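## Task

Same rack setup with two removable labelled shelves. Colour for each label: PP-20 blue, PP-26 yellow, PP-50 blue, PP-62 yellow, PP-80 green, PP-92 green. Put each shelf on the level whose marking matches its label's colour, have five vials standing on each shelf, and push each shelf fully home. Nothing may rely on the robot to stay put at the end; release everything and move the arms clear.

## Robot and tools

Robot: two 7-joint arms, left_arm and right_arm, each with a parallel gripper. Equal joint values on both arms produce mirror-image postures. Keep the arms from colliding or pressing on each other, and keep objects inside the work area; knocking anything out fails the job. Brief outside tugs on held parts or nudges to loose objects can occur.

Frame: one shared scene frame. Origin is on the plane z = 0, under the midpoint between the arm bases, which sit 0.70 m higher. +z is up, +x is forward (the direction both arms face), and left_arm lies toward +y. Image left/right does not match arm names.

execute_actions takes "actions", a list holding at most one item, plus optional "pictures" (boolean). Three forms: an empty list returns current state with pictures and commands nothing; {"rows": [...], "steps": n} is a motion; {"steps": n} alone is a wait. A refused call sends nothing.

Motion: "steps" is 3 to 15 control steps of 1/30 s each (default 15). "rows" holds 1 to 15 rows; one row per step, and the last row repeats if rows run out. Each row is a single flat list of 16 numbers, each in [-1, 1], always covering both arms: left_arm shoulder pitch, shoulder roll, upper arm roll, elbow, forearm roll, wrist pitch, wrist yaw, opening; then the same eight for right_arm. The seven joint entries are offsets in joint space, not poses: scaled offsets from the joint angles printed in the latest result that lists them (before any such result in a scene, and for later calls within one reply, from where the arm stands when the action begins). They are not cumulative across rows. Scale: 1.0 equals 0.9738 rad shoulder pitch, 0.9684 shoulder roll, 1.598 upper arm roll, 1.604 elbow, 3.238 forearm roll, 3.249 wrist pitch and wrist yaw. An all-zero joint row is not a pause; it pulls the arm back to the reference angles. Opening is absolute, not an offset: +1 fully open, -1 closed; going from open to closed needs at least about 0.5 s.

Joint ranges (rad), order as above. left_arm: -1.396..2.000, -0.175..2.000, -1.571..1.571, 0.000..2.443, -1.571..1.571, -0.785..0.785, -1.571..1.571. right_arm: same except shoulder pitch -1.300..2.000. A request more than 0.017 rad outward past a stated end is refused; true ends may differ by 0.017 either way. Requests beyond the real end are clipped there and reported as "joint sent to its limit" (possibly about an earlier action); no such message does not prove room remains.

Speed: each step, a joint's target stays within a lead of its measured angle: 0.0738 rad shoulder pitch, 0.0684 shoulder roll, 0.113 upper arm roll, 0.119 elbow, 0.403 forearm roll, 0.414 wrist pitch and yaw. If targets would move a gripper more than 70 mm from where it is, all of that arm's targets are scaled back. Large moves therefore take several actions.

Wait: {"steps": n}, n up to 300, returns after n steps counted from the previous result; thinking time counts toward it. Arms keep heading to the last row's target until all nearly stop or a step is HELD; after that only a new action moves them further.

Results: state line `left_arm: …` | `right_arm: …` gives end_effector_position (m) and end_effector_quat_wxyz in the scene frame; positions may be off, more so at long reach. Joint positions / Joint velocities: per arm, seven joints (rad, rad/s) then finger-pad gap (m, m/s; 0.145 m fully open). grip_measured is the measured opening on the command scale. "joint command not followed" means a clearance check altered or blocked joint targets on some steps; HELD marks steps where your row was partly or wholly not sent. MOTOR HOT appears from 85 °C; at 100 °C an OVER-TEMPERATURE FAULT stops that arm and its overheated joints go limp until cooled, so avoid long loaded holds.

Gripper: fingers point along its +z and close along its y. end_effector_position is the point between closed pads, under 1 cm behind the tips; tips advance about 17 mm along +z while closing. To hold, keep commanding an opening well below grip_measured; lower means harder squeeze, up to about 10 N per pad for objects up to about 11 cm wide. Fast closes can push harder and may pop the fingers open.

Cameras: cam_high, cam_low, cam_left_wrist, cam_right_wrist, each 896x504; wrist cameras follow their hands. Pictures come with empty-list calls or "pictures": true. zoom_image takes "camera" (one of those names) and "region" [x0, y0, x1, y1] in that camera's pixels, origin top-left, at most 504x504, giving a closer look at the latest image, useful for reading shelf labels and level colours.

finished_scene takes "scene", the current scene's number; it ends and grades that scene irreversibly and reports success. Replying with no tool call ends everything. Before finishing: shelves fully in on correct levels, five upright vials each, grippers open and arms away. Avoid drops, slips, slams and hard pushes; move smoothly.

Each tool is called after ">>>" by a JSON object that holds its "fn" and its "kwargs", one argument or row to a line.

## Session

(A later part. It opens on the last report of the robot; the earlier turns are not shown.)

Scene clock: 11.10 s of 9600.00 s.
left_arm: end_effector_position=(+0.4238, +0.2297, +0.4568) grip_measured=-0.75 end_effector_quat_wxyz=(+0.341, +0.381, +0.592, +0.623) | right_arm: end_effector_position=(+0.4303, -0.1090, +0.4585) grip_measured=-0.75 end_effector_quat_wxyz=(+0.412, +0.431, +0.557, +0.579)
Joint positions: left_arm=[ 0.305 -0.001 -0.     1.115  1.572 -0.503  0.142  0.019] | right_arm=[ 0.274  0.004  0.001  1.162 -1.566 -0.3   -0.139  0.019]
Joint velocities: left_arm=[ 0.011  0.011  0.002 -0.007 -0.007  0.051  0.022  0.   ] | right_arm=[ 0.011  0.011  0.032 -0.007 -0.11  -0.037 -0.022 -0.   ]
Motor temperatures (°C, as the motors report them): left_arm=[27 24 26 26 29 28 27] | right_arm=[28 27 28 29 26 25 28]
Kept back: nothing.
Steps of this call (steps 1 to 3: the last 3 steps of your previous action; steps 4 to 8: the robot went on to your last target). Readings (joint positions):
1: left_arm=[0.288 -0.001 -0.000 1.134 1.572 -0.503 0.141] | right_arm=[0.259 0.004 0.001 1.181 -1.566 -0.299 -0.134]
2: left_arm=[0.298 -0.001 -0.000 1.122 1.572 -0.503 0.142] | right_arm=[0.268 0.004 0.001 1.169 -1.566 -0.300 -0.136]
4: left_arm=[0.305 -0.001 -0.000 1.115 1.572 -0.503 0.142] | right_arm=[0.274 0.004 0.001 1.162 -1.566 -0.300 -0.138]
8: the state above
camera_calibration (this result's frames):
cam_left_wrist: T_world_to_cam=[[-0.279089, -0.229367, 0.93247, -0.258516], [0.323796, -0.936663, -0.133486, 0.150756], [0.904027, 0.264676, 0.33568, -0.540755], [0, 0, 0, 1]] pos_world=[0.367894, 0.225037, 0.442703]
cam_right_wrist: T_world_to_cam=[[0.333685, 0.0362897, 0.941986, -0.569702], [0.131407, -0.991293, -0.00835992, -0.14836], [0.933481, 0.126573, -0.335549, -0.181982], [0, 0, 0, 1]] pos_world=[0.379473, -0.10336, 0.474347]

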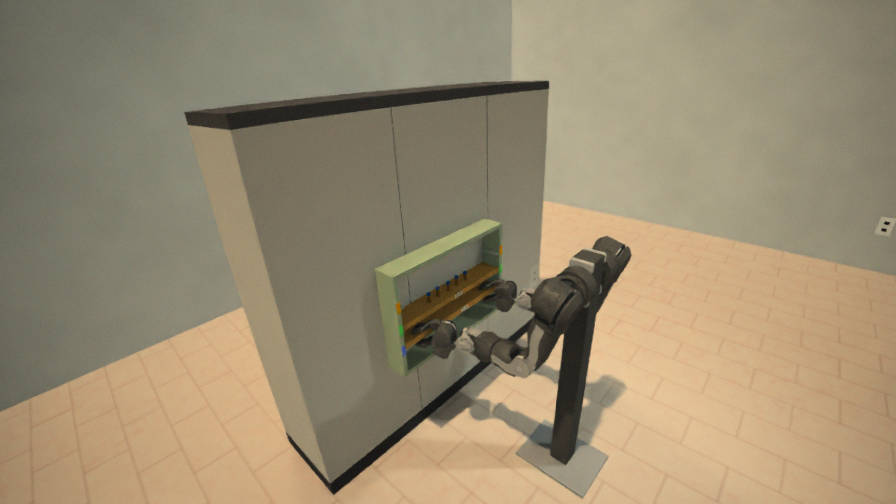

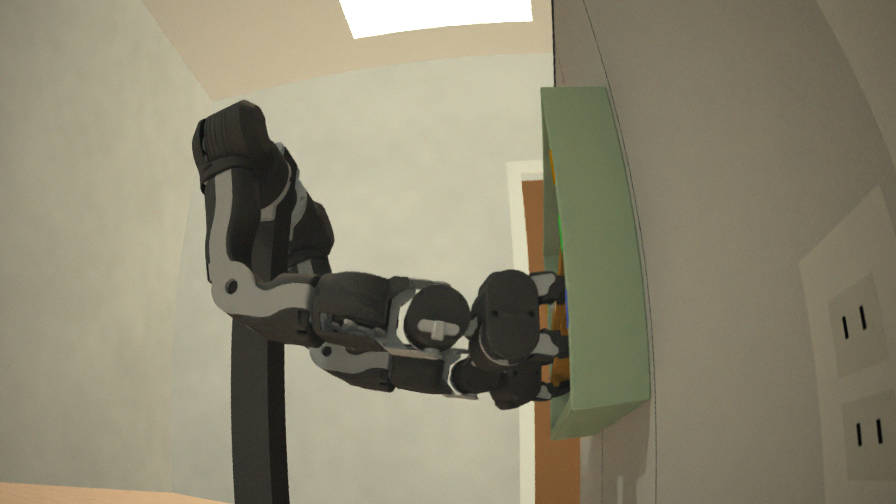

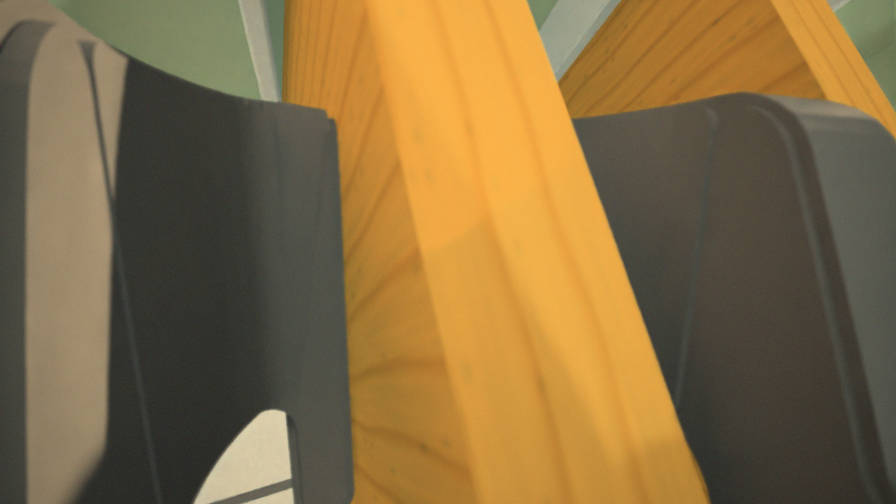

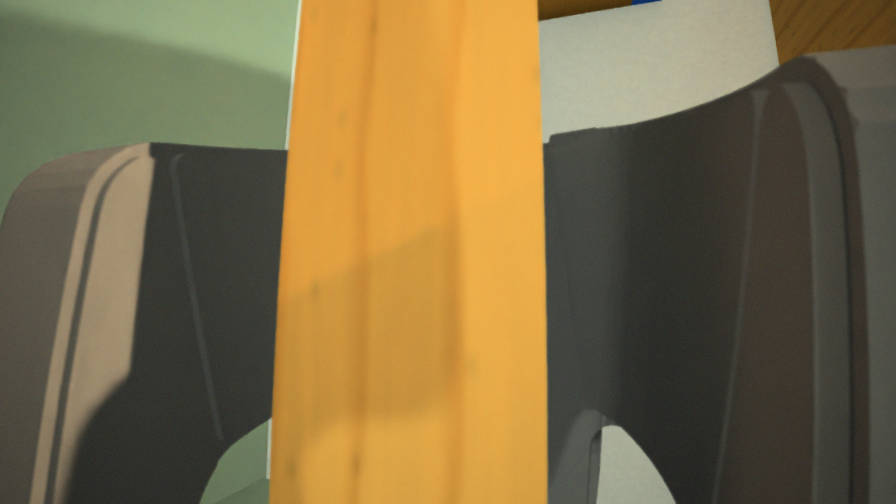

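Tilted back; lower 6 mm, forward 2, release.

>>> {"fn": "execute_actions", "kwargs": {
  "actions": [
    {"rows":[[0.001,0,0,-0.003,0,0,0,-1,0.004,0,0,-0.002,0,0,-0.005,-1],[0.003,0,0,-0.006,0,0,0,-1,0.006,0,0,-0.005,0,0,-0.004,-1],[0.005,0,0,-0.009,0,0,0,-1,0.008,0,0,-0.008,0,0,-0.003,-1],[0.007,0,0,-0.012,0,0,0,-1,0.01,0,0,-0.011,0,0,-0.002,-1],[0.009,0,0,-0.015,0,0,0,-1,0.012,0,0,-0.014,0,0,-0.001,-1],[0.011,0,0,-0.018,0,0,0,-1,0.014,0,0,-0.017,0,0,0,-1],[0.012,0,0,-0.021,0,0,0,-0.92,0.014,0,0,-0.02,0,0,0,-0.92],[0.012,0,0,-0.021,0,0,0,-0.85,0.014,0,0,-0.021,0,0,0,-0.85],[0.012,0,0,-0.021,0,0,0,-0.79,0.014,0,0,-0.021,0,0,0,-0.79],[0.012,0,0,-0.021,0,0,0,-0.75,0.014,0,0,-0.021,0,0,0,-0.75],[0.012,0,0,-0.021,0,0,0,-0.72,0.014,0,0,-0.021,0,0,0,-0.72],[0.012,0,0,-0.021,0,0,0,-0.68,0.014,0,0,-0.021,0,0,0,-0.68],[0.012,0,0,-0.021,0,0,0,-0.63,0.014,0,0,-0.021,0,0,0,-0.63],[0.012,0,0,-0.021,0,0,0,-0.56,0.014,0,0,-0.021,0,0,0,-0.56],[0.012,0,0,-0.021,0,0,0,-0.48,0.014,0,0,-0.021,0,0,0,-0.48]]}
  ]
}}

>>> {"fn": "execute_actions", "kwargs": {
  "actions": [
    {"rows":[[0,0,0,0,0,0,0,-0.48,0,0,0,0,0,0,0,-0.48],[-0.015,0,0,0.011,0,0,0,-0.48,-0.015,0,0,0.011,0,0,0,-0.48],[-0.04,0,0,0.029,0,0,0,-0.48,-0.04,0,0,0.028,0,0,0,-0.48],[-0.07,0,0,0.05,0,0,0,-0.48,-0.07,0,0,0.049,0,0,0,-0.48],[-0.105,0,0,0.074,0,0,0,-0.48,-0.105,0,0,0.072,0,0,0,-0.48],[-0.14,0,0,0.098,0,0,0,-0.48,-0.14,0,0,0.095,0,0,0,-0.48],[-0.175,0,0,0.121,0,0,0,-0.48,-0.175,0,0,0.118,0,0,0,-0.48],[-0.21,0,0,0.144,0,0,0,-0.48,-0.21,0,0,0.14,0,0,0,-0.48],[-0.245,0,0,0.166,0,0,0,-0.48,-0.245,0,0,0.162,0,0,0,-0.48],[-0.28,0,0,0.188,0,0,0,-0.48,-0.28,0,0,0.184,0,0,0,-0.48],[-0.31,0,0,0.206,0,0,0,-0.48,-0.31,0,0,0.202,0,-0.03,0,0],[-0.33,0,0,0.218,0,0,0,-0.48,-0.34,0,0,0.22,0,-0.07,0,0.5],[-0.34,0,0,0.224,0,0,0,-0.48,-0.36,0,0,0.23,0,-0.11,0,1]]}
  ]
}}

>>> {"fn": "execute_actions", "kwargs": {
  "actions": [
    {"steps":15}
  ],
  "pictures": true
}}

Scene clock: 11.90 s of 9600.00 s.
left_arm: end_effector_position=(+0.4258, +0.2295, +0.4514) grip_measured=-0.68 end_effector_quat_wxyz=(+0.336, +0.387, +0.594, +0.620) | right_arm: end_effector_position=(+0.4329, -0.1093, +0.4538) grip_measured=-0.68 end_effector_quat_wxyz=(+0.408, +0.435, +0.559, +0.576)
Joint positions: left_arm=[ 0.317 -0.002 -0.     1.083  1.572 -0.503  0.146  0.024] | right_arm=[ 0.289  0.005  0.001  1.13  -1.566 -0.3   -0.142  0.024]
Joint velocities: left_arm=[-0.099 -0.055 -0.002  0.007 -0.007 -0.037 -0.022  0.005] | right_arm=[-0.165  0.033 -0.002  0.012  0.066 -0.022 -0.007  0.005]
Motor temperatures (°C, as the motors report them): left_arm=[27 24 26 26 29 28 27] | right_arm=[28 27 28 29 26 25 28]
Steps of this call (steps 1 to 12: the robot went on to your last target; steps 13 to 24: the first 12 steps of this action). Readings (joint positions):
13: left_arm=[0.305 -0.001 -0.000 1.115 1.572 -0.503 0.142] | right_arm=[0.274 0.005 0.001 1.161 -1.566 -0.300 -0.139]
14: left_arm=[0.306 -0.002 -0.000 1.111 1.572 -0.504 0.142] | right_arm=[0.275 0.005 0.001 1.158 -1.566 -0.301 -0.139]
16: left_arm=[0.312 -0.002 -0.000 1.103 1.572 -0.504 0.144] | right_arm=[0.281 0.005 0.001 1.150 -1.566 -0.301 -0.142]
20: left_arm=[0.320 -0.002 -0.000 1.089 1.572 -0.504 0.149] | right_arm=[0.289 0.005 0.001 1.136 -1.566 -0.300 -0.143]
24: the state above

Scene clock: 12.40 s of 9600.00 s.
left_arm: end_effector_position=(+0.3563, +0.2296, +0.4480) grip_measured=-0.48 end_effector_quat_wxyz=(+0.343, +0.380, +0.591, +0.624) | right_arm: end_effector_position=(+0.3561, -0.0919, +0.4536) grip_measured=-0.19 end_effector_quat_wxyz=(+0.376, +0.398, +0.575, +0.607)
Joint positions: left_arm=[-0.007 -0.002 -0.     1.429  1.572 -0.503  0.145  0.039] | right_arm=[-0.038  0.007  0.003  1.479 -1.566 -0.419 -0.141  0.061]
Joint velocities: left_arm=[-0.56  -0.033 -0.002  0.374 -0.095 -0.037  0.007  0.   ] | right_arm=[-0.78   0.033 -0.027  0.735  0.022 -2.205 -0.066  0.324]
Motor temperatures (°C, as the motors report them): left_arm=[27 24 26 26 29 28 27] | right_arm=[28 27 28 29 26 25 28]
Steps of this call (steps 1 to 3: the last 3 steps of your previous action; steps 4 to 15: the first 12 steps of this action, its rows measured from where the robot was after step 3). Readings (joint positions):
3: left_arm=[0.317 -0.002 -0.000 1.083 1.572 -0.503 0.146] | right_arm=[0.289 0.005 0.001 1.130 -1.566 -0.300 -0.142]
4: left_arm=[0.317 -0.002 -0.000 1.083 1.572 -0.503 0.146] | right_arm=[0.289 0.005 0.001 1.130 -1.566 -0.300 -0.142]
5: left_arm=[0.309 -0.002 -0.000 1.094 1.572 -0.503 0.146] | right_arm=[0.282 0.005 0.001 1.141 -1.566 -0.300 -0.142]
7: left_arm=[0.256 -0.002 -0.000 1.161 1.571 -0.502 0.147] | right_arm=[0.231 0.005 0.001 1.208 -1.566 -0.299 -0.143]
11: left_arm=[0.109 -0.002 -0.000 1.303 1.572 -0.503 0.144] | right_arm=[0.081 0.005 0.001 1.346 -1.566 -0.299 -0.140]
15: the state above

Scene clock: 12.90 s of 9600.00 s.
left_arm: end_effector_position=(+0.3546, +0.2296, +0.4488) grip_measured=-0.48 end_effector_quat_wxyz=(+0.343, +0.379, +0.590, +0.624) | right_arm: end_effector_position=(+0.3320, -0.0568, +0.4558) grip_measured=+1.00 end_effector_quat_wxyz=(+0.294, +0.334, +0.609, +0.657)
Joint positions: left_arm=[-0.015 -0.002 -0.     1.439  1.572 -0.503  0.145  0.039] | right_arm=[-0.06   0.004 -0.001  1.499 -1.566 -0.655 -0.141  0.145]
Joint velocities: left_arm=[ 0.055  0.011  0.012 -0.002 -0.081 -0.081 -0.007 -0.   ] | right_arm=[-0.077  0.011 -0.007  0.002 -0.051 -0.037 -0.007 -0.   ]
Motor temperatures (°C, as the motors report them): left_arm=[27 24 26 26 29 28 27] | right_arm=[28 27 28 29 26 25 28]
Kept back: nothing.
Steps of this call (steps 1 to 3: the last 3 steps of your previous action; steps 4 to 15: the robot went on to your last target). Readings (joint positions):
1: left_arm=[-0.019 -0.002 -0.000 1.436 1.572 -0.503 0.145] | right_arm=[-0.061 0.007 0.003 1.498 -1.566 -0.525 -0.141]
2: left_arm=[-0.021 -0.002 -0.000 1.436 1.572 -0.503 0.145] | right_arm=[-0.071 0.005 -0.000 1.500 -1.566 -0.591 -0.141]
4: left_arm=[-0.016 -0.002 -0.000 1.438 1.572 -0.503 0.145] | right_arm=[-0.066 0.003 -0.001 1.499 -1.566 -0.640 -0.141]
8: left_arm=[-0.015 -0.002 -0.000 1.439 1.572 -0.503 0.145] | right_arm=[-0.060 0.003 -0.001 1.499 -1.566 -0.653 -0.141]
15: the state above
camera_calibration (this result's frames):
cam_left_wrist: T_world_to_cam=[[-0.285928, -0.229911, 0.930261, -0.266868], [0.324599, -0.936636, -0.131716, 0.170952], [0.901599, 0.2643, 0.34244, -0.477659], [0, 0, 0, 1]] pos_world=[0.298861, 0.225009, 0.434343]
cam_right_wrist: T_world_to_cam=[[0.302957, 0.104308, 0.947279, -0.524573], [0.467504, -0.88244, -0.0523476, -0.16906], [0.830456, 0.458716, -0.316106, -0.0535251], [0, 0, 0, 1]] pos_world=[0.282409, -0.0699147, 0.471148]

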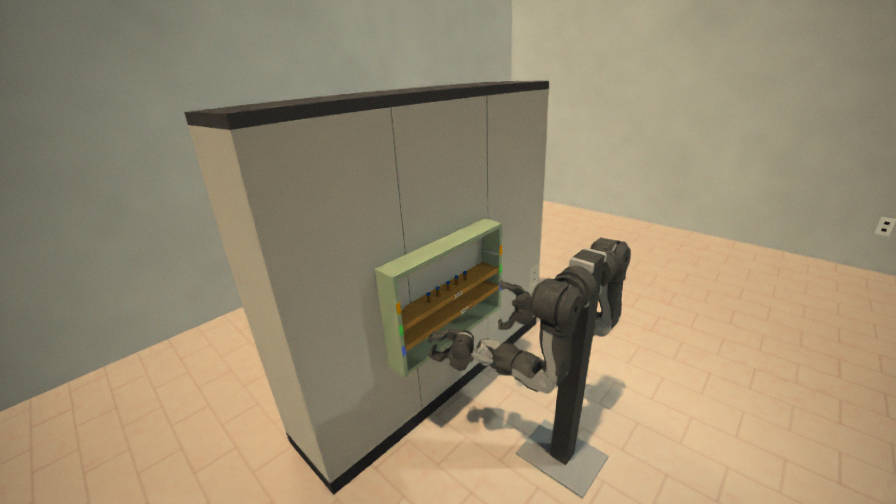

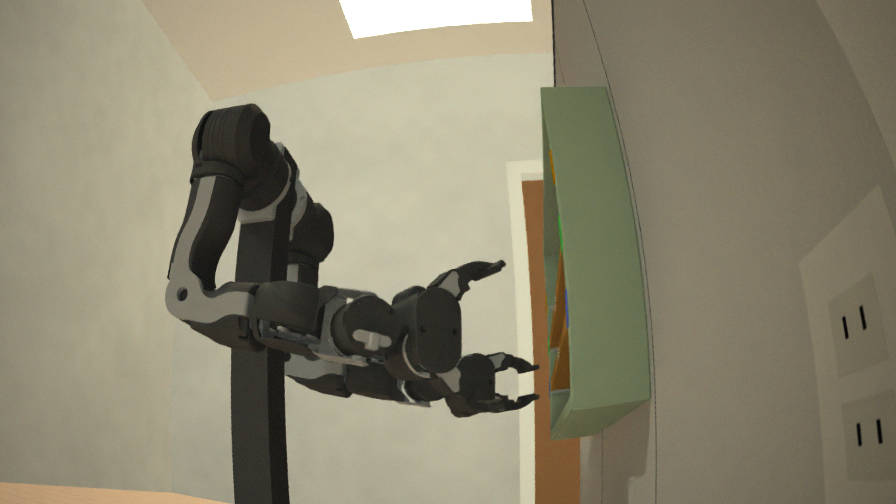

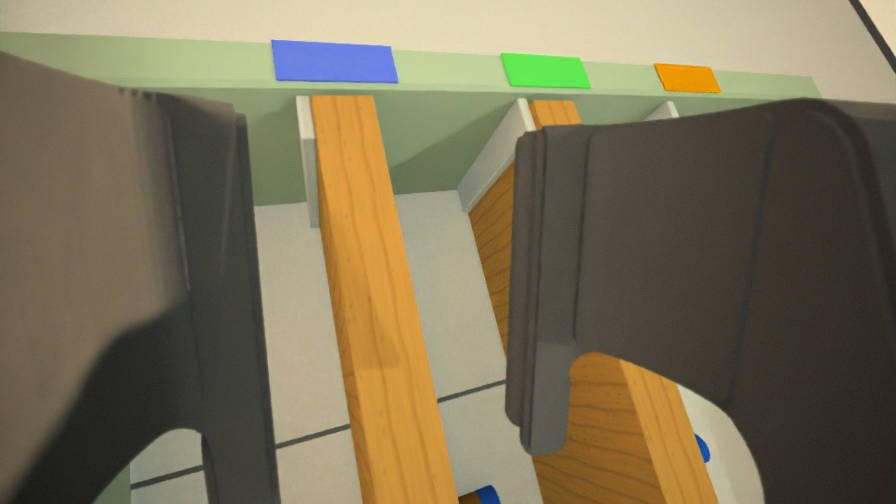

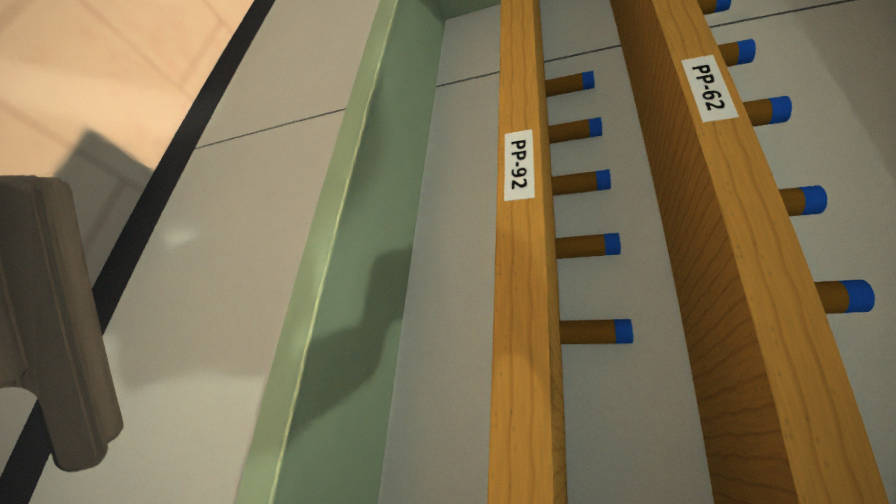

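>>> {"fn": "execute_actions", "kwargs": {
  "actions": [
    {"rows":[[-0.005,0,0,0.02,-0.004,0,-0.015,-0.5,0,0,0,0.017,0.002,0.015,0.015,0.6],[-0.01,0,0,0.05,-0.009,0.002,-0.03,-0.5,0,-0.002,0,0.043,0.005,0.03,0.03,0.2],[-0.015,0,0,0.085,-0.014,0.003,-0.05,-0.5,0.003,-0.004,0,0.073,0.008,0.045,0.047,-0.2],[-0.02,0,0,0.125,-0.02,0.004,-0.07,-0.5,0.006,-0.005,0,0.107,0.011,0.06,0.065,-0.5],[-0.025,0,0,0.165,-0.026,0.005,-0.09,-0.5,0.009,-0.005,0,0.14,0.014,0.08,0.083,-0.5],[-0.03,0,0,0.2,-0.032,0.006,-0.105,-0.5,0.011,-0.005,0,0.17,0.017,0.095,0.1,-0.5],[-0.033,0,0,0.228,-0.036,0.006,-0.118,-0.5,0.013,-0.005,0,0.195,0.02,0.105,0.112,-0.5],[-0.033,0,0,0.246,-0.039,0.006,-0.128,-0.5,0.013,-0.005,0,0.21,0.02,0.113,0.12,-0.5],[-0.033,0,0,0.255,-0.039,0.006,-0.128,-0.5,0.013,-0.005,0,0.218,0.02,0.113,0.12,-0.5]]}
  ]
}}

>>> {"fn": "execute_actions", "kwargs": {
  "actions": [
    {"steps":8}
  ]
}}

Scene clock: 13.57 s of 9600.00 s.
left_arm: end_effector_position=(+0.3439, +0.2303, +0.5282) grip_measured=-0.50 end_effector_quat_wxyz=(+0.362, +0.359, +0.609, +0.608) | right_arm: end_effector_position=(+0.3563, -0.1058, +0.5292) grip_measured=-0.50 end_effector_quat_wxyz=(+0.421, +0.417, +0.569, +0.570)
Joint positions: left_arm=[-0.047 -0.002 -0.     1.85   1.448 -0.487 -0.262  0.038] | right_arm=[-0.046 -0.001 -0.001  1.851 -1.503 -0.293  0.239  0.038]
Joint velocities: left_arm=[-0.011 -0.011 -0.002  0.002 -0.037 -0.051 -0.154 -0.   ] | right_arm=[ 0.033  0.033  0.007  0.002 -0.066  0.007  0.051 -0.   ]
Motor temperatures (°C, as the motors report them): left_arm=[27 24 26 26 29 28 27] | right_arm=[28 27 28 29 26 25 28]
Steps of this call (steps 1 to 8: the robot went on to your last target; steps 9 to 20: the first 12 steps of this action). Readings (joint positions):
9: left_arm=[-0.020 -0.002 -0.000 1.456 1.568 -0.503 0.124] | right_arm=[-0.062 0.003 -0.001 1.512 -1.565 -0.636 -0.120]
10: left_arm=[-0.030 -0.002 -0.000 1.498 1.560 -0.501 0.088] | right_arm=[-0.066 0.003 -0.001 1.549 -1.562 -0.602 -0.084]
12: left_arm=[-0.038 -0.002 -0.000 1.624 1.531 -0.497 -0.015] | right_arm=[-0.060 0.000 -0.001 1.658 -1.545 -0.517 0.008]
16: left_arm=[-0.041 -0.002 -0.000 1.836 1.459 -0.488 -0.210] | right_arm=[-0.040 -0.001 -0.001 1.840 -1.506 -0.331 0.192]
20: the state above

Scene clock: 13.83 s of 9600.00 s.
left_arm: end_effector_position=(+0.3439, +0.2303, +0.5276) grip_measured=-0.50 end_effector_quat_wxyz=(+0.361, +0.360, +0.610, +0.607) | right_arm: end_effector_position=(+0.3564, -0.1063, +0.5287) grip_measured=-0.50 end_effector_quat_wxyz=(+0.421, +0.419, +0.569, +0.569)
Joint positions: left_arm=[-0.047 -0.002 -0.     1.85   1.447 -0.487 -0.265  0.038] | right_arm=[-0.046 -0.001 -0.001  1.851 -1.503 -0.29   0.243  0.038]
Joint velocities: left_arm=[-0.011 -0.033 -0.017 -0.007  0.007  0.037 -0.007 -0.   ] | right_arm=[ 0.033 -0.011 -0.012 -0.007 -0.037 -0.007 -0.066  0.   ]
Motor temperatures (°C, as the motors report them): left_arm=[27 24 26 26 29 28 27] | right_arm=[28 27 28 29 26 25 28]
Kept back: nothing.
Steps of this call (steps 1 to 3: the last 3 steps of your previous action; steps 4 to 8: the robot went on to your last target). Readings (joint positions):
1: left_arm=[-0.047 -0.002 -0.000 1.850 1.448 -0.487 -0.263] | right_arm=[-0.046 -0.001 -0.001 1.851 -1.503 -0.292 0.241]
2: left_arm=[-0.047 -0.002 -0.000 1.850 1.448 -0.487 -0.265] | right_arm=[-0.046 -0.001 -0.001 1.851 -1.503 -0.291 0.242]
4: left_arm=[-0.047 -0.002 -0.000 1.850 1.448 -0.487 -0.265] | right_arm=[-0.046 -0.001 -0.001 1.851 -1.503 -0.291 0.243]
8: the state above

>>> {"fn": "execute_actions", "kwargs": {
  "actions": [
    {"rows":[[0.015,0,0,-0.009,0,0,0.001,-0.5,0.015,0,0,-0.009,0,0,-0.001,-0.5],[0.04,0,0,-0.023,0,0,0.001,-0.5,0.04,0,0,-0.023,0,0,-0.001,-0.5],[0.075,0,0,-0.045,0,0,0.002,-0.5,0.075,0,0,-0.045,0,0,-0.002,-0.5],[0.115,0,0,-0.07,0.001,0,0.003,-0.5,0.115,0,0,-0.07,0,0,-0.003,-0.5],[0.155,0,0,-0.096,0.002,0,0.005,-0.5,0.155,0,0,-0.096,-0.001,0,-0.005,-0.5],[0.195,0,0,-0.123,0.003,0,0.007,-0.5,0.195,0,0,-0.123,-0.001,0,-0.007,-0.5],[0.235,0,0,-0.152,0.004,0,0.01,-0.5,0.235,0,0,-0.152,-0.002,-0.001,-0.009,-0.5],[0.275,0,0,-0.181,0.005,-0.001,0.013,-0.5,0.27,0,0,-0.177,-0.002,-0.001,-0.012,-0.5],[0.31,0,0,-0.208,0.007,-0.001,0.017,-0.5,0.3,0,0,-0.2,-0.003,-0.002,-0.014,-0.5],[0.34,0,0,-0.231,0.008,-0.002,0.02,-0.5,0.325,0,0,-0.219,-0.004,-0.002,-0.016,-0.5],[0.365,0,0,-0.251,0.009,-0.002,0.023,-0.5,0.345,0,0,-0.235,-0.004,-0.002,-0.018,-0.5],[0.382,0,0,-0.265,0.009,-0.002,0.023,-0.5,0.36,0,0,-0.247,-0.004,-0.002,-0.018,-0.5],[0.392,0,0,-0.274,0.009,-0.002,0.023,-0.5,0.368,0,0,-0.255,-0.004,-0.002,-0.018,-0.5],[0.397,0,0,-0.279,0.009,-0.002,0.023,-0.5,0.373,0,0,-0.259,-0.004,-0.002,-0.018,-0.5]]}
  ]
}}

>>> {"fn": "execute_actions", "kwargs": {
  "actions": [
    {"rows":[[0,0,0,0,0,0,0,-0.56,0,0,0,0,0,0,0,-0.56],[0,0,0,0,0,0,0,-0.61,0,0,0,0,0,0,0,-0.61],[0,0,0,0,0,0,0,-0.65,0,0,0,0,0,0,0,-0.65],[0,0,0,0,0,0,0,-0.68,0,0,0,0,0,0,0,-0.68],[0,0,0,0,0,0,0,-0.71,0,0,0,0,0,0,0,-0.71],[0,0,0,0,0,0,0,-0.74,0,0,0,0,0,0,0,-0.74],[0,0,0,0,0,0,0,-0.77,0,0,0,0,0,0,0,-0.77],[0,0,0,0,0,0,0,-0.82,0,0,0,0,0,0,0,-0.82],[0,0,0,0,0,0,0,-0.9,0,0,0,0,0,0,0,-0.9],[0,0,0,0,0,0,0,-1,0,0,0,0,0,0,0,-1]]}
  ],
  "pictures": true
}}

Scene clock: 14.70 s of 9600.00 s.
left_arm: end_effector_position=(+0.4270, +0.2299, +0.5307) grip_measured=-0.50 end_effector_quat_wxyz=(+0.363, +0.359, +0.607, +0.609) | right_arm: end_effector_position=(+0.4344, -0.1058, +0.5316) grip_measured=-0.50 end_effector_quat_wxyz=(+0.422, +0.417, +0.567, +0.572)
Joint positions: left_arm=[ 0.327 -0.002 -0.     1.43   1.473 -0.491 -0.204  0.038] | right_arm=[ 0.305 -0.001 -0.001  1.461 -1.513 -0.294  0.194  0.038]
Joint velocities: left_arm=[ 0.385  0.033  0.022 -0.51   0.022  0.007 -0.022  0.   ] | right_arm=[ 0.363 -0.033  0.002 -0.437 -0.081  0.022 -0.007  0.   ]
Motor temperatures (°C, as the motors report them): left_arm=[27 24 26 26 29 28 27] | right_arm=[28 27 28 29 26 25 28]
Steps of this call (steps 1 to 14: the robot went on to your last target; steps 15 to 26: the first 12 steps of this action). Readings (joint positions):
15: left_arm=[-0.040 -0.002 -0.000 1.843 1.447 -0.487 -0.265] | right_arm=[-0.040 -0.001 -0.001 1.845 -1.503 -0.290 0.243]
16: left_arm=[-0.018 -0.002 -0.000 1.820 1.447 -0.488 -0.265] | right_arm=[-0.018 -0.001 -0.001 1.822 -1.502 -0.291 0.242]
18: left_arm=[0.062 -0.002 -0.000 1.744 1.449 -0.488 -0.261] | right_arm=[0.062 -0.001 -0.001 1.746 -1.503 -0.291 0.238]
22: left_arm=[0.220 -0.002 -0.000 1.568 1.459 -0.488 -0.238] | right_arm=[0.218 -0.001 -0.001 1.574 -1.507 -0.292 0.217]
26: the state above

Scene clock: 15.20 s of 9600.00 s.
left_arm: end_effector_position=(+0.4303, +0.2298, +0.5273) grip_measured=-0.76 end_effector_quat_wxyz=(+0.361, +0.362, +0.609, +0.606) | right_arm: end_effector_position=(+0.4374, -0.1059, +0.5290) grip_measured=-0.76 end_effector_quat_wxyz=(+0.420, +0.419, +0.570, +0.569)
Joint positions: left_arm=[ 0.34  -0.002 -0.     1.405  1.477 -0.491 -0.2    0.018] | right_arm=[ 0.318 -0.001 -0.001  1.439 -1.518 -0.294  0.194  0.018]
Joint velocities: left_arm=[ 0.033 -0.011  0.002  0.002  0.081  0.037  0.037  0.   ] | right_arm=[-0.077  0.033 -0.007 -0.007 -0.125 -0.007  0.022 -0.   ]
Motor temperatures (°C, as the motors report them): left_arm=[27 24 26 26 29 28 27] | right_arm=[28 27 28 29 26 25 28]
Steps of this call (steps 1 to 3: the last 3 steps of your previous action; steps 4 to 15: the first 12 steps of this action, its rows measured from where the robot was after step 3). Readings (joint positions):
3: left_arm=[0.340 -0.002 -0.000 1.405 1.475 -0.491 -0.197] | right_arm=[0.318 -0.001 -0.001 1.439 -1.514 -0.294 0.190]
4: left_arm=[0.340 -0.002 -0.000 1.405 1.475 -0.491 -0.197] | right_arm=[0.318 -0.001 -0.001 1.439 -1.514 -0.294 0.190]
5: left_arm=[0.340 -0.002 -0.000 1.405 1.475 -0.491 -0.197] | right_arm=[0.318 -0.001 -0.001 1.439 -1.514 -0.294 0.190]
7: left_arm=[0.340 -0.002 -0.000 1.405 1.475 -0.491 -0.197] | right_arm=[0.318 -0.001 -0.001 1.439 -1.514 -0.294 0.190]
11: left_arm=[0.340 -0.002 -0.000 1.405 1.477 -0.491 -0.200] | right_arm=[0.318 -0.001 -0.001 1.439 -1.517 -0.294 0.194]
15: the state above
camera_calibration (this result's frames):
cam_left_wrist: T_world_to_cam=[[-0.301249, -0.16422, 0.939298, -0.331457], [0.326622, -0.943239, -0.0601552, 0.119758], [0.895861, 0.288674, 0.337788, -0.573419], [0, 0, 0, 1]] pos_world=[0.374737, 0.224059, 0.512235]
cam_right_wrist: T_world_to_cam=[[0.330065, 0.0800403, 0.940559, -0.631589], [0.137358, -0.989866, 0.0360341, -0.17156], [0.933911, 0.1173, -0.337714, -0.165478], [0, 0, 0, 1]] pos_world=[0.386572, -0.0998585, 0.544344]

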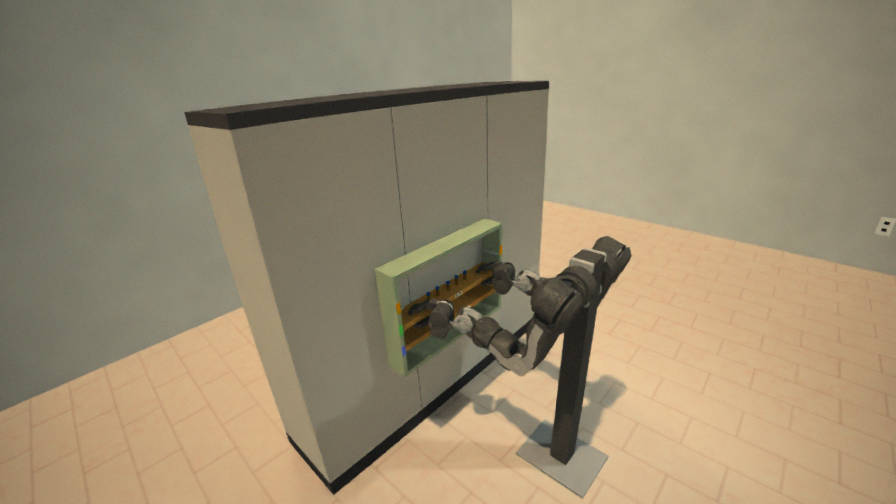

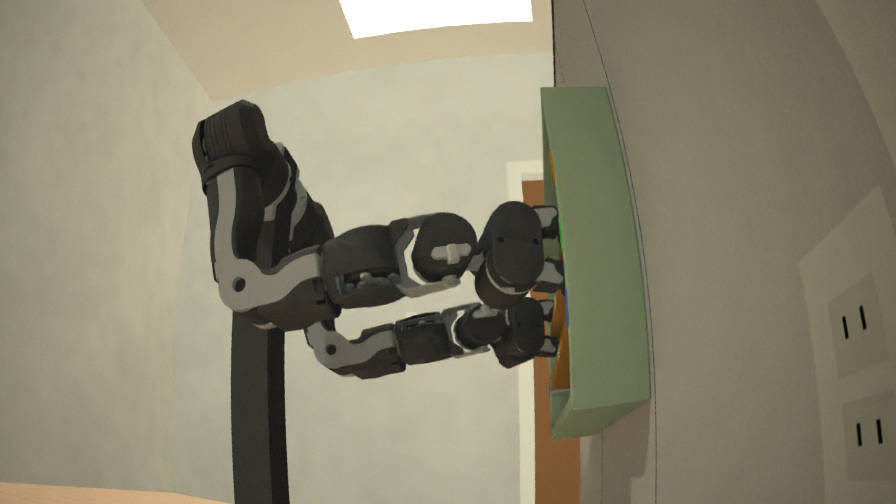

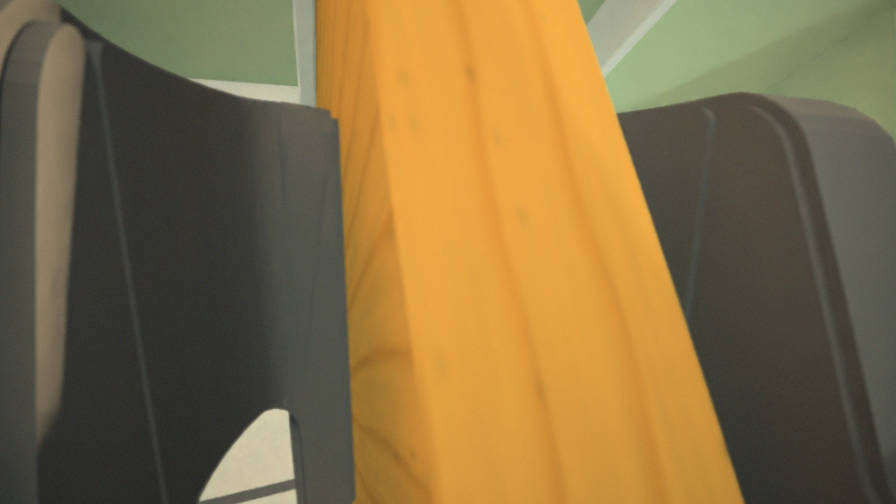

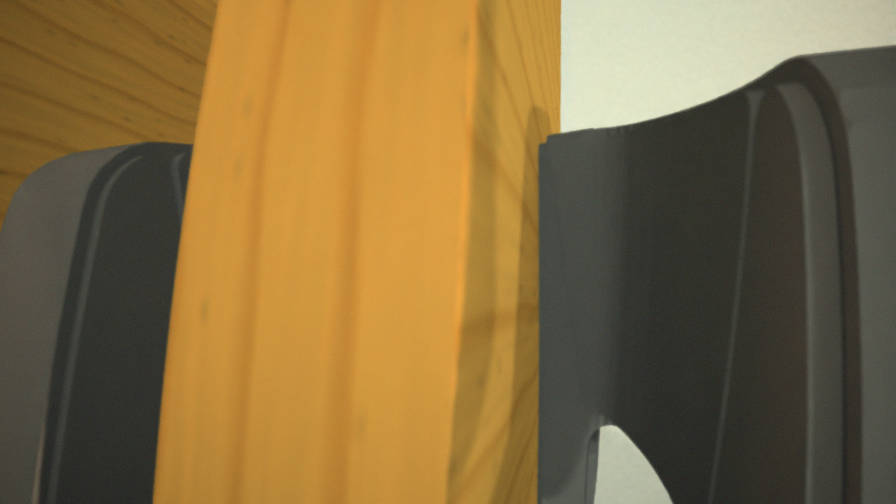

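>>> {"fn": "execute_actions", "kwargs": {
  "actions": []
}}

Scene clock: 16.13 s of 9600.00 s.
left_arm: end_effector_position=(+0.4303, +0.2298, +0.5273) grip_measured=-0.76 end_effector_quat_wxyz=(+0.361, +0.362, +0.609, +0.606) | right_arm: end_effector_position=(+0.4374, -0.1059, +0.5290) grip_measured=-0.76 end_effector_quat_wxyz=(+0.420, +0.419, +0.570, +0.569)
Joint positions: left_arm=[ 0.34  -0.002 -0.     1.405  1.477 -0.491 -0.2    0.018] | right_arm=[ 0.318 -0.001 -0.001  1.439 -1.518 -0.294  0.194  0.018]
Joint velocities: left_arm=[-0.077 -0.011 -0.002  0.012  0.037  0.007 -0.007 -0.   ] | right_arm=[-0.011 -0.011  0.002  0.017 -0.125  0.037  0.037 -0.   ]
Motor temperatures (°C, as the motors report them): left_arm=[27 24 26 26 29 28 27] | right_arm=[28 27 28 29 26 25 28]
Kept back: nothing.
Steps of this call (steps 1 to 3: the last 3 steps of your previous action; steps 4 to 15: the robot went on to your last target; steps 16 to 28: nothing new was sent). Readings (joint positions):
1: left_arm=[0.340 -0.002 -0.000 1.405 1.477 -0.491 -0.200] | right_arm=[0.318 -0.001 -0.001 1.439 -1.518 -0.294 0.194]
2: left_arm=[0.340 -0.002 -0.000 1.405 1.477 -0.491 -0.200] | right_arm=[0.318 -0.001 -0.001 1.439 -1.518 -0.294 0.194]
4: left_arm=[0.340 -0.002 -0.000 1.405 1.477 -0.491 -0.200] | right_arm=[0.318 -0.001 -0.001 1.439 -1.518 -0.294 0.194]
8: left_arm=[0.340 -0.002 -0.000 1.405 1.477 -0.491 -0.200] | right_arm=[0.318 -0.001 -0.001 1.439 -1.518 -0.294 0.194]
28: the state above
All arms were judged still, so your last target was given up. Only a new action makes them travel on or press farther. Fingers that are still opening or closing keep moving.
camera_calibration (this result's frames):
cam_left_wrist: T_world_to_cam=[[-0.301249, -0.16422, 0.939298, -0.331457], [0.326622, -0.943239, -0.0601552, 0.119758], [0.895861, 0.288674, 0.337788, -0.573419], [0, 0, 0, 1]] pos_world=[0.374737, 0.224059, 0.512235]
cam_right_wrist: T_world_to_cam=[[0.330065, 0.0800403, 0.940559, -0.631589], [0.137358, -0.989866, 0.0360341, -0.17156], [0.933911, 0.1173, -0.337714, -0.165478], [0, 0, 0, 1]] pos_world=[0.386572, -0.0998585, 0.544344]

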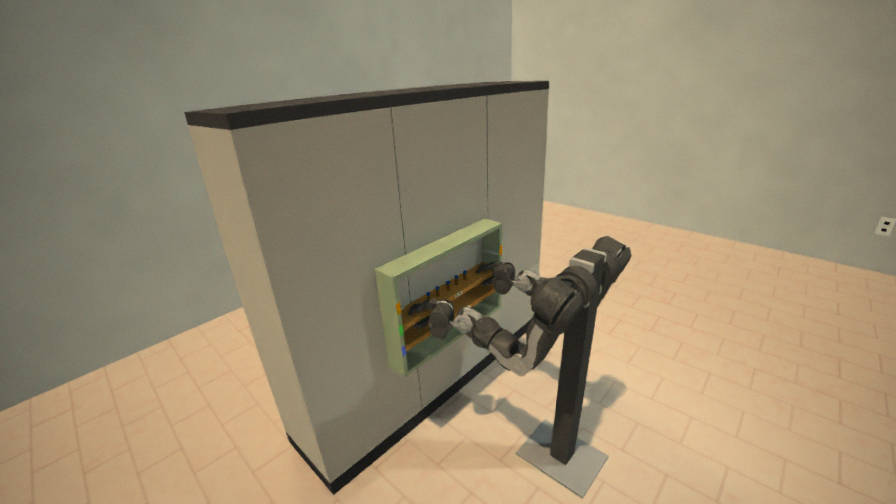

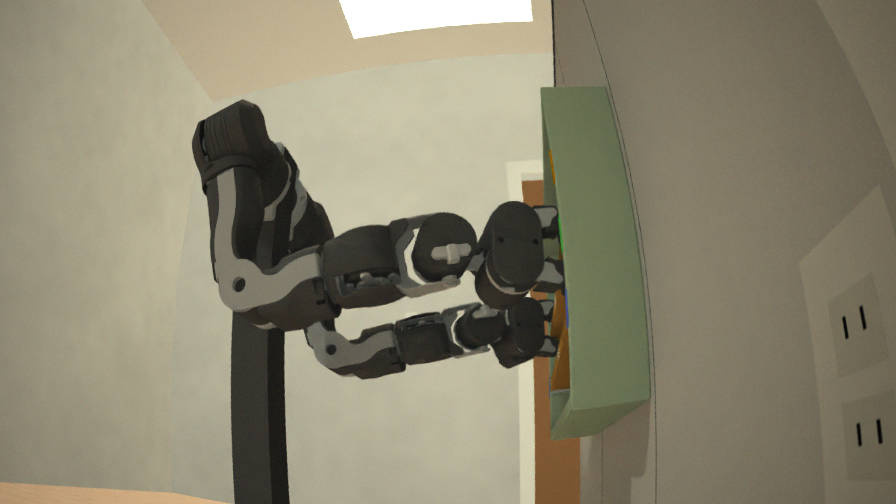

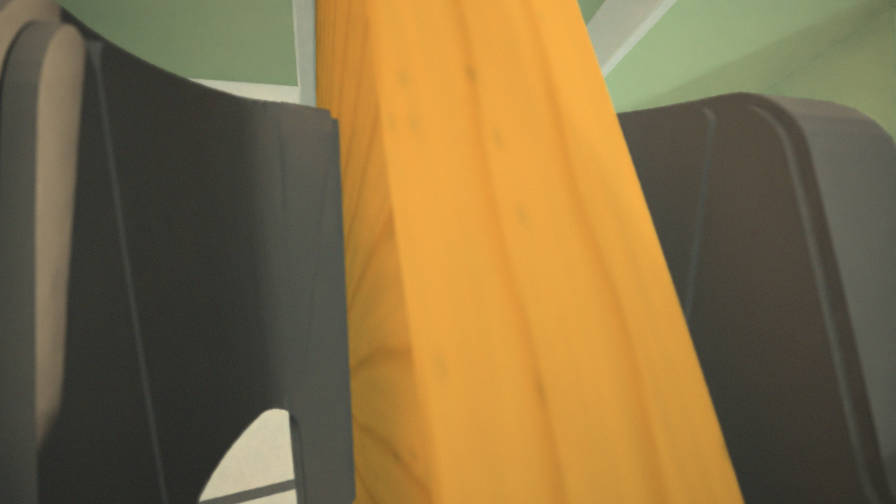

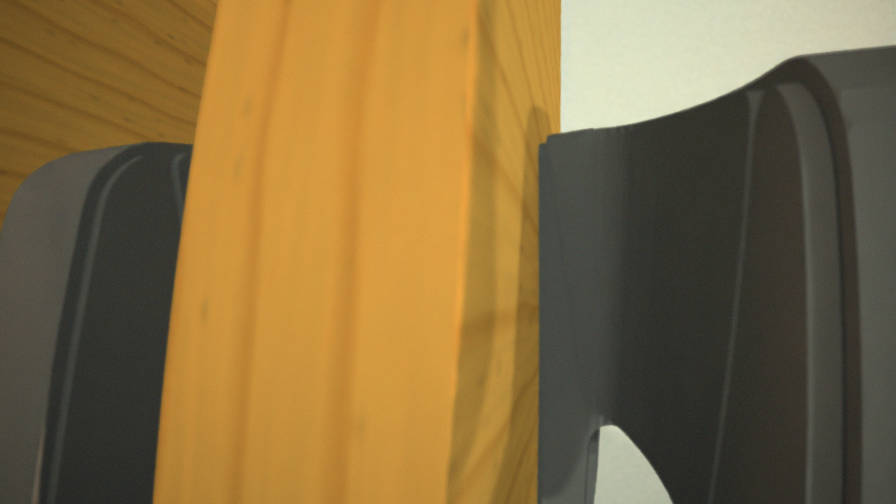

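>>> {"fn": "execute_actions", "kwargs": {
  "actions": [
    {"rows":[[-0.003,0,0,0.008,0,0,0.002,-1,-0.003,0,0,0.008,0,0,-0.002,-1],[-0.01,0,0,0.017,-0.001,0,0,-1,-0.01,0,0,0.017,0,0,0,-1],[-0.02,0,0,0.028,-0.002,0,-0.002,-1,-0.02,0,0,0.027,0.001,0,0.001,-1],[-0.035,0,0,0.042,-0.003,0,-0.005,-1,-0.035,0,0,0.041,0.002,0,0.003,-1],[-0.052,0,0,0.057,-0.004,0,-0.007,-1,-0.052,0,0,0.055,0.002,0,0.005,-1],[-0.069,0,0,0.072,-0.005,0,-0.009,-1,-0.069,0,0,0.07,0.003,0,0.007,-1],[-0.086,0,0,0.086,-0.006,0,-0.011,-1,-0.086,0,0,0.083,0.003,0,0.008,-1],[-0.103,0,0,0.1,-0.007,0,-0.013,-1,-0.103,0,0,0.097,0.004,0,0.01,-1],[-0.12,0,0,0.113,-0.008,0,-0.015,-1,-0.12,0,0,0.11,0.004,0,0.011,-1],[-0.137,0,0,0.126,-0.009,0,-0.016,-1,-0.137,0,0,0.122,0.005,0,0.012,-1],[-0.154,0,0,0.139,-0.01,0,-0.018,-1,-0.154,0,0,0.135,0.005,0,0.013,-1],[-0.171,0,0,0.151,-0.011,0,-0.019,-1,-0.171,0,0,0.147,0.005,0,0.014,-1],[-0.187,0,0,0.162,-0.011,0,-0.02,-1,-0.187,0,0,0.158,0.006,0,0.015,-1],[-0.198,0,0,0.17,-0.012,0,-0.021,-1,-0.198,0,0,0.165,0.006,0,0.016,-1],[-0.205,0,0,0.175,-0.012,0.002,-0.021,-1,-0.205,0,0,0.17,0.006,0.001,0.016,-1]]}
  ]
}}

>>> {"fn": "execute_actions", "kwargs": {
  "actions": [
    {"steps":12}
  ]
}}

Scene clock: 16.87 s of 9600.00 s.
left_arm: end_effector_position=(+0.3916, +0.2299, +0.5322) grip_measured=-0.76 end_effector_quat_wxyz=(+0.364, +0.358, +0.610, +0.606) | right_arm: end_effector_position=(+0.3988, -0.1053, +0.5349) grip_measured=-0.76 end_effector_quat_wxyz=(+0.424, +0.413, +0.569, +0.571)
Joint positions: left_arm=[ 0.172 -0.002 -0.     1.637  1.452 -0.487 -0.263  0.018] | right_arm=[ 0.151 -0.001 -0.001  1.666 -1.507 -0.297  0.241  0.018]
Joint velocities: left_arm=[-0.473 -0.033 -0.007  0.52  -0.081  0.022 -0.022  0.   ] | right_arm=[-0.429 -0.011 -0.012  0.525  0.037 -0.066 -0.037 -0.   ]
Motor temperatures (°C, as the motors report them): left_arm=[28 24 26 26 29 28 27] | right_arm=[28 27 28 29 26 25 28]
Steps of this call (steps 1 to 10: nothing new was sent; steps 11 to 22: the first 12 steps of this action). Readings (joint positions):
11: left_arm=[0.338 -0.002 -0.000 1.408 1.478 -0.491 -0.200] | right_arm=[0.316 -0.001 -0.001 1.443 -1.519 -0.294 0.194]
12: left_arm=[0.331 -0.002 -0.000 1.420 1.479 -0.491 -0.204] | right_arm=[0.309 -0.001 -0.001 1.455 -1.520 -0.294 0.198]
14: left_arm=[0.305 -0.002 -0.000 1.461 1.477 -0.490 -0.215] | right_arm=[0.285 -0.001 -0.001 1.495 -1.519 -0.295 0.205]
18: left_arm=[0.238 -0.002 -0.000 1.554 1.464 -0.488 -0.241] | right_arm=[0.217 -0.001 -0.001 1.585 -1.512 -0.296 0.225]
22: the state above

Scene clock: 17.27 s of 9600.00 s.
left_arm: end_effector_position=(+0.3835, +0.2298, +0.5310) grip_measured=-0.76 end_effector_quat_wxyz=(+0.362, +0.360, +0.610, +0.605) | right_arm: end_effector_position=(+0.3906, -0.1053, +0.5333) grip_measured=-0.76 end_effector_quat_wxyz=(+0.422, +0.415, +0.570, +0.570)
Joint positions: left_arm=[ 0.135 -0.002 -0.     1.678  1.446 -0.484 -0.275  0.018] | right_arm=[ 0.114 -0.001 -0.001  1.705 -1.503 -0.296  0.252  0.018]
Joint velocities: left_arm=[-0.055 -0.011 -0.002 -0.012 -0.037  0.007  0.066  0.   ] | right_arm=[ 0.055 -0.055  0.012  0.007 -0.037 -0.007 -0.037 -0.   ]
Motor temperatures (°C, as the motors report them): left_arm=[28 24 26 26 29 28 27] | right_arm=[28 27 28 29 26 25 28]
Kept back: nothing.
Steps of this call (steps 1 to 3: the last 3 steps of your previous action; steps 4 to 12: the robot went on to your last target). Readings (joint positions):
1: left_arm=[0.156 -0.002 -0.000 1.655 1.451 -0.487 -0.266] | right_arm=[0.135 -0.001 -0.001 1.684 -1.505 -0.297 0.245]
2: left_arm=[0.144 -0.002 -0.000 1.669 1.448 -0.487 -0.270] | right_arm=[0.123 -0.001 -0.001 1.697 -1.504 -0.297 0.248]
4: left_arm=[0.135 -0.002 -0.000 1.678 1.446 -0.485 -0.274] | right_arm=[0.114 -0.001 -0.001 1.705 -1.504 -0.297 0.251]
8: left_arm=[0.135 -0.002 -0.000 1.678 1.446 -0.484 -0.275] | right_arm=[0.114 -0.001 -0.001 1.705 -1.503 -0.296 0.252]
12: the state above


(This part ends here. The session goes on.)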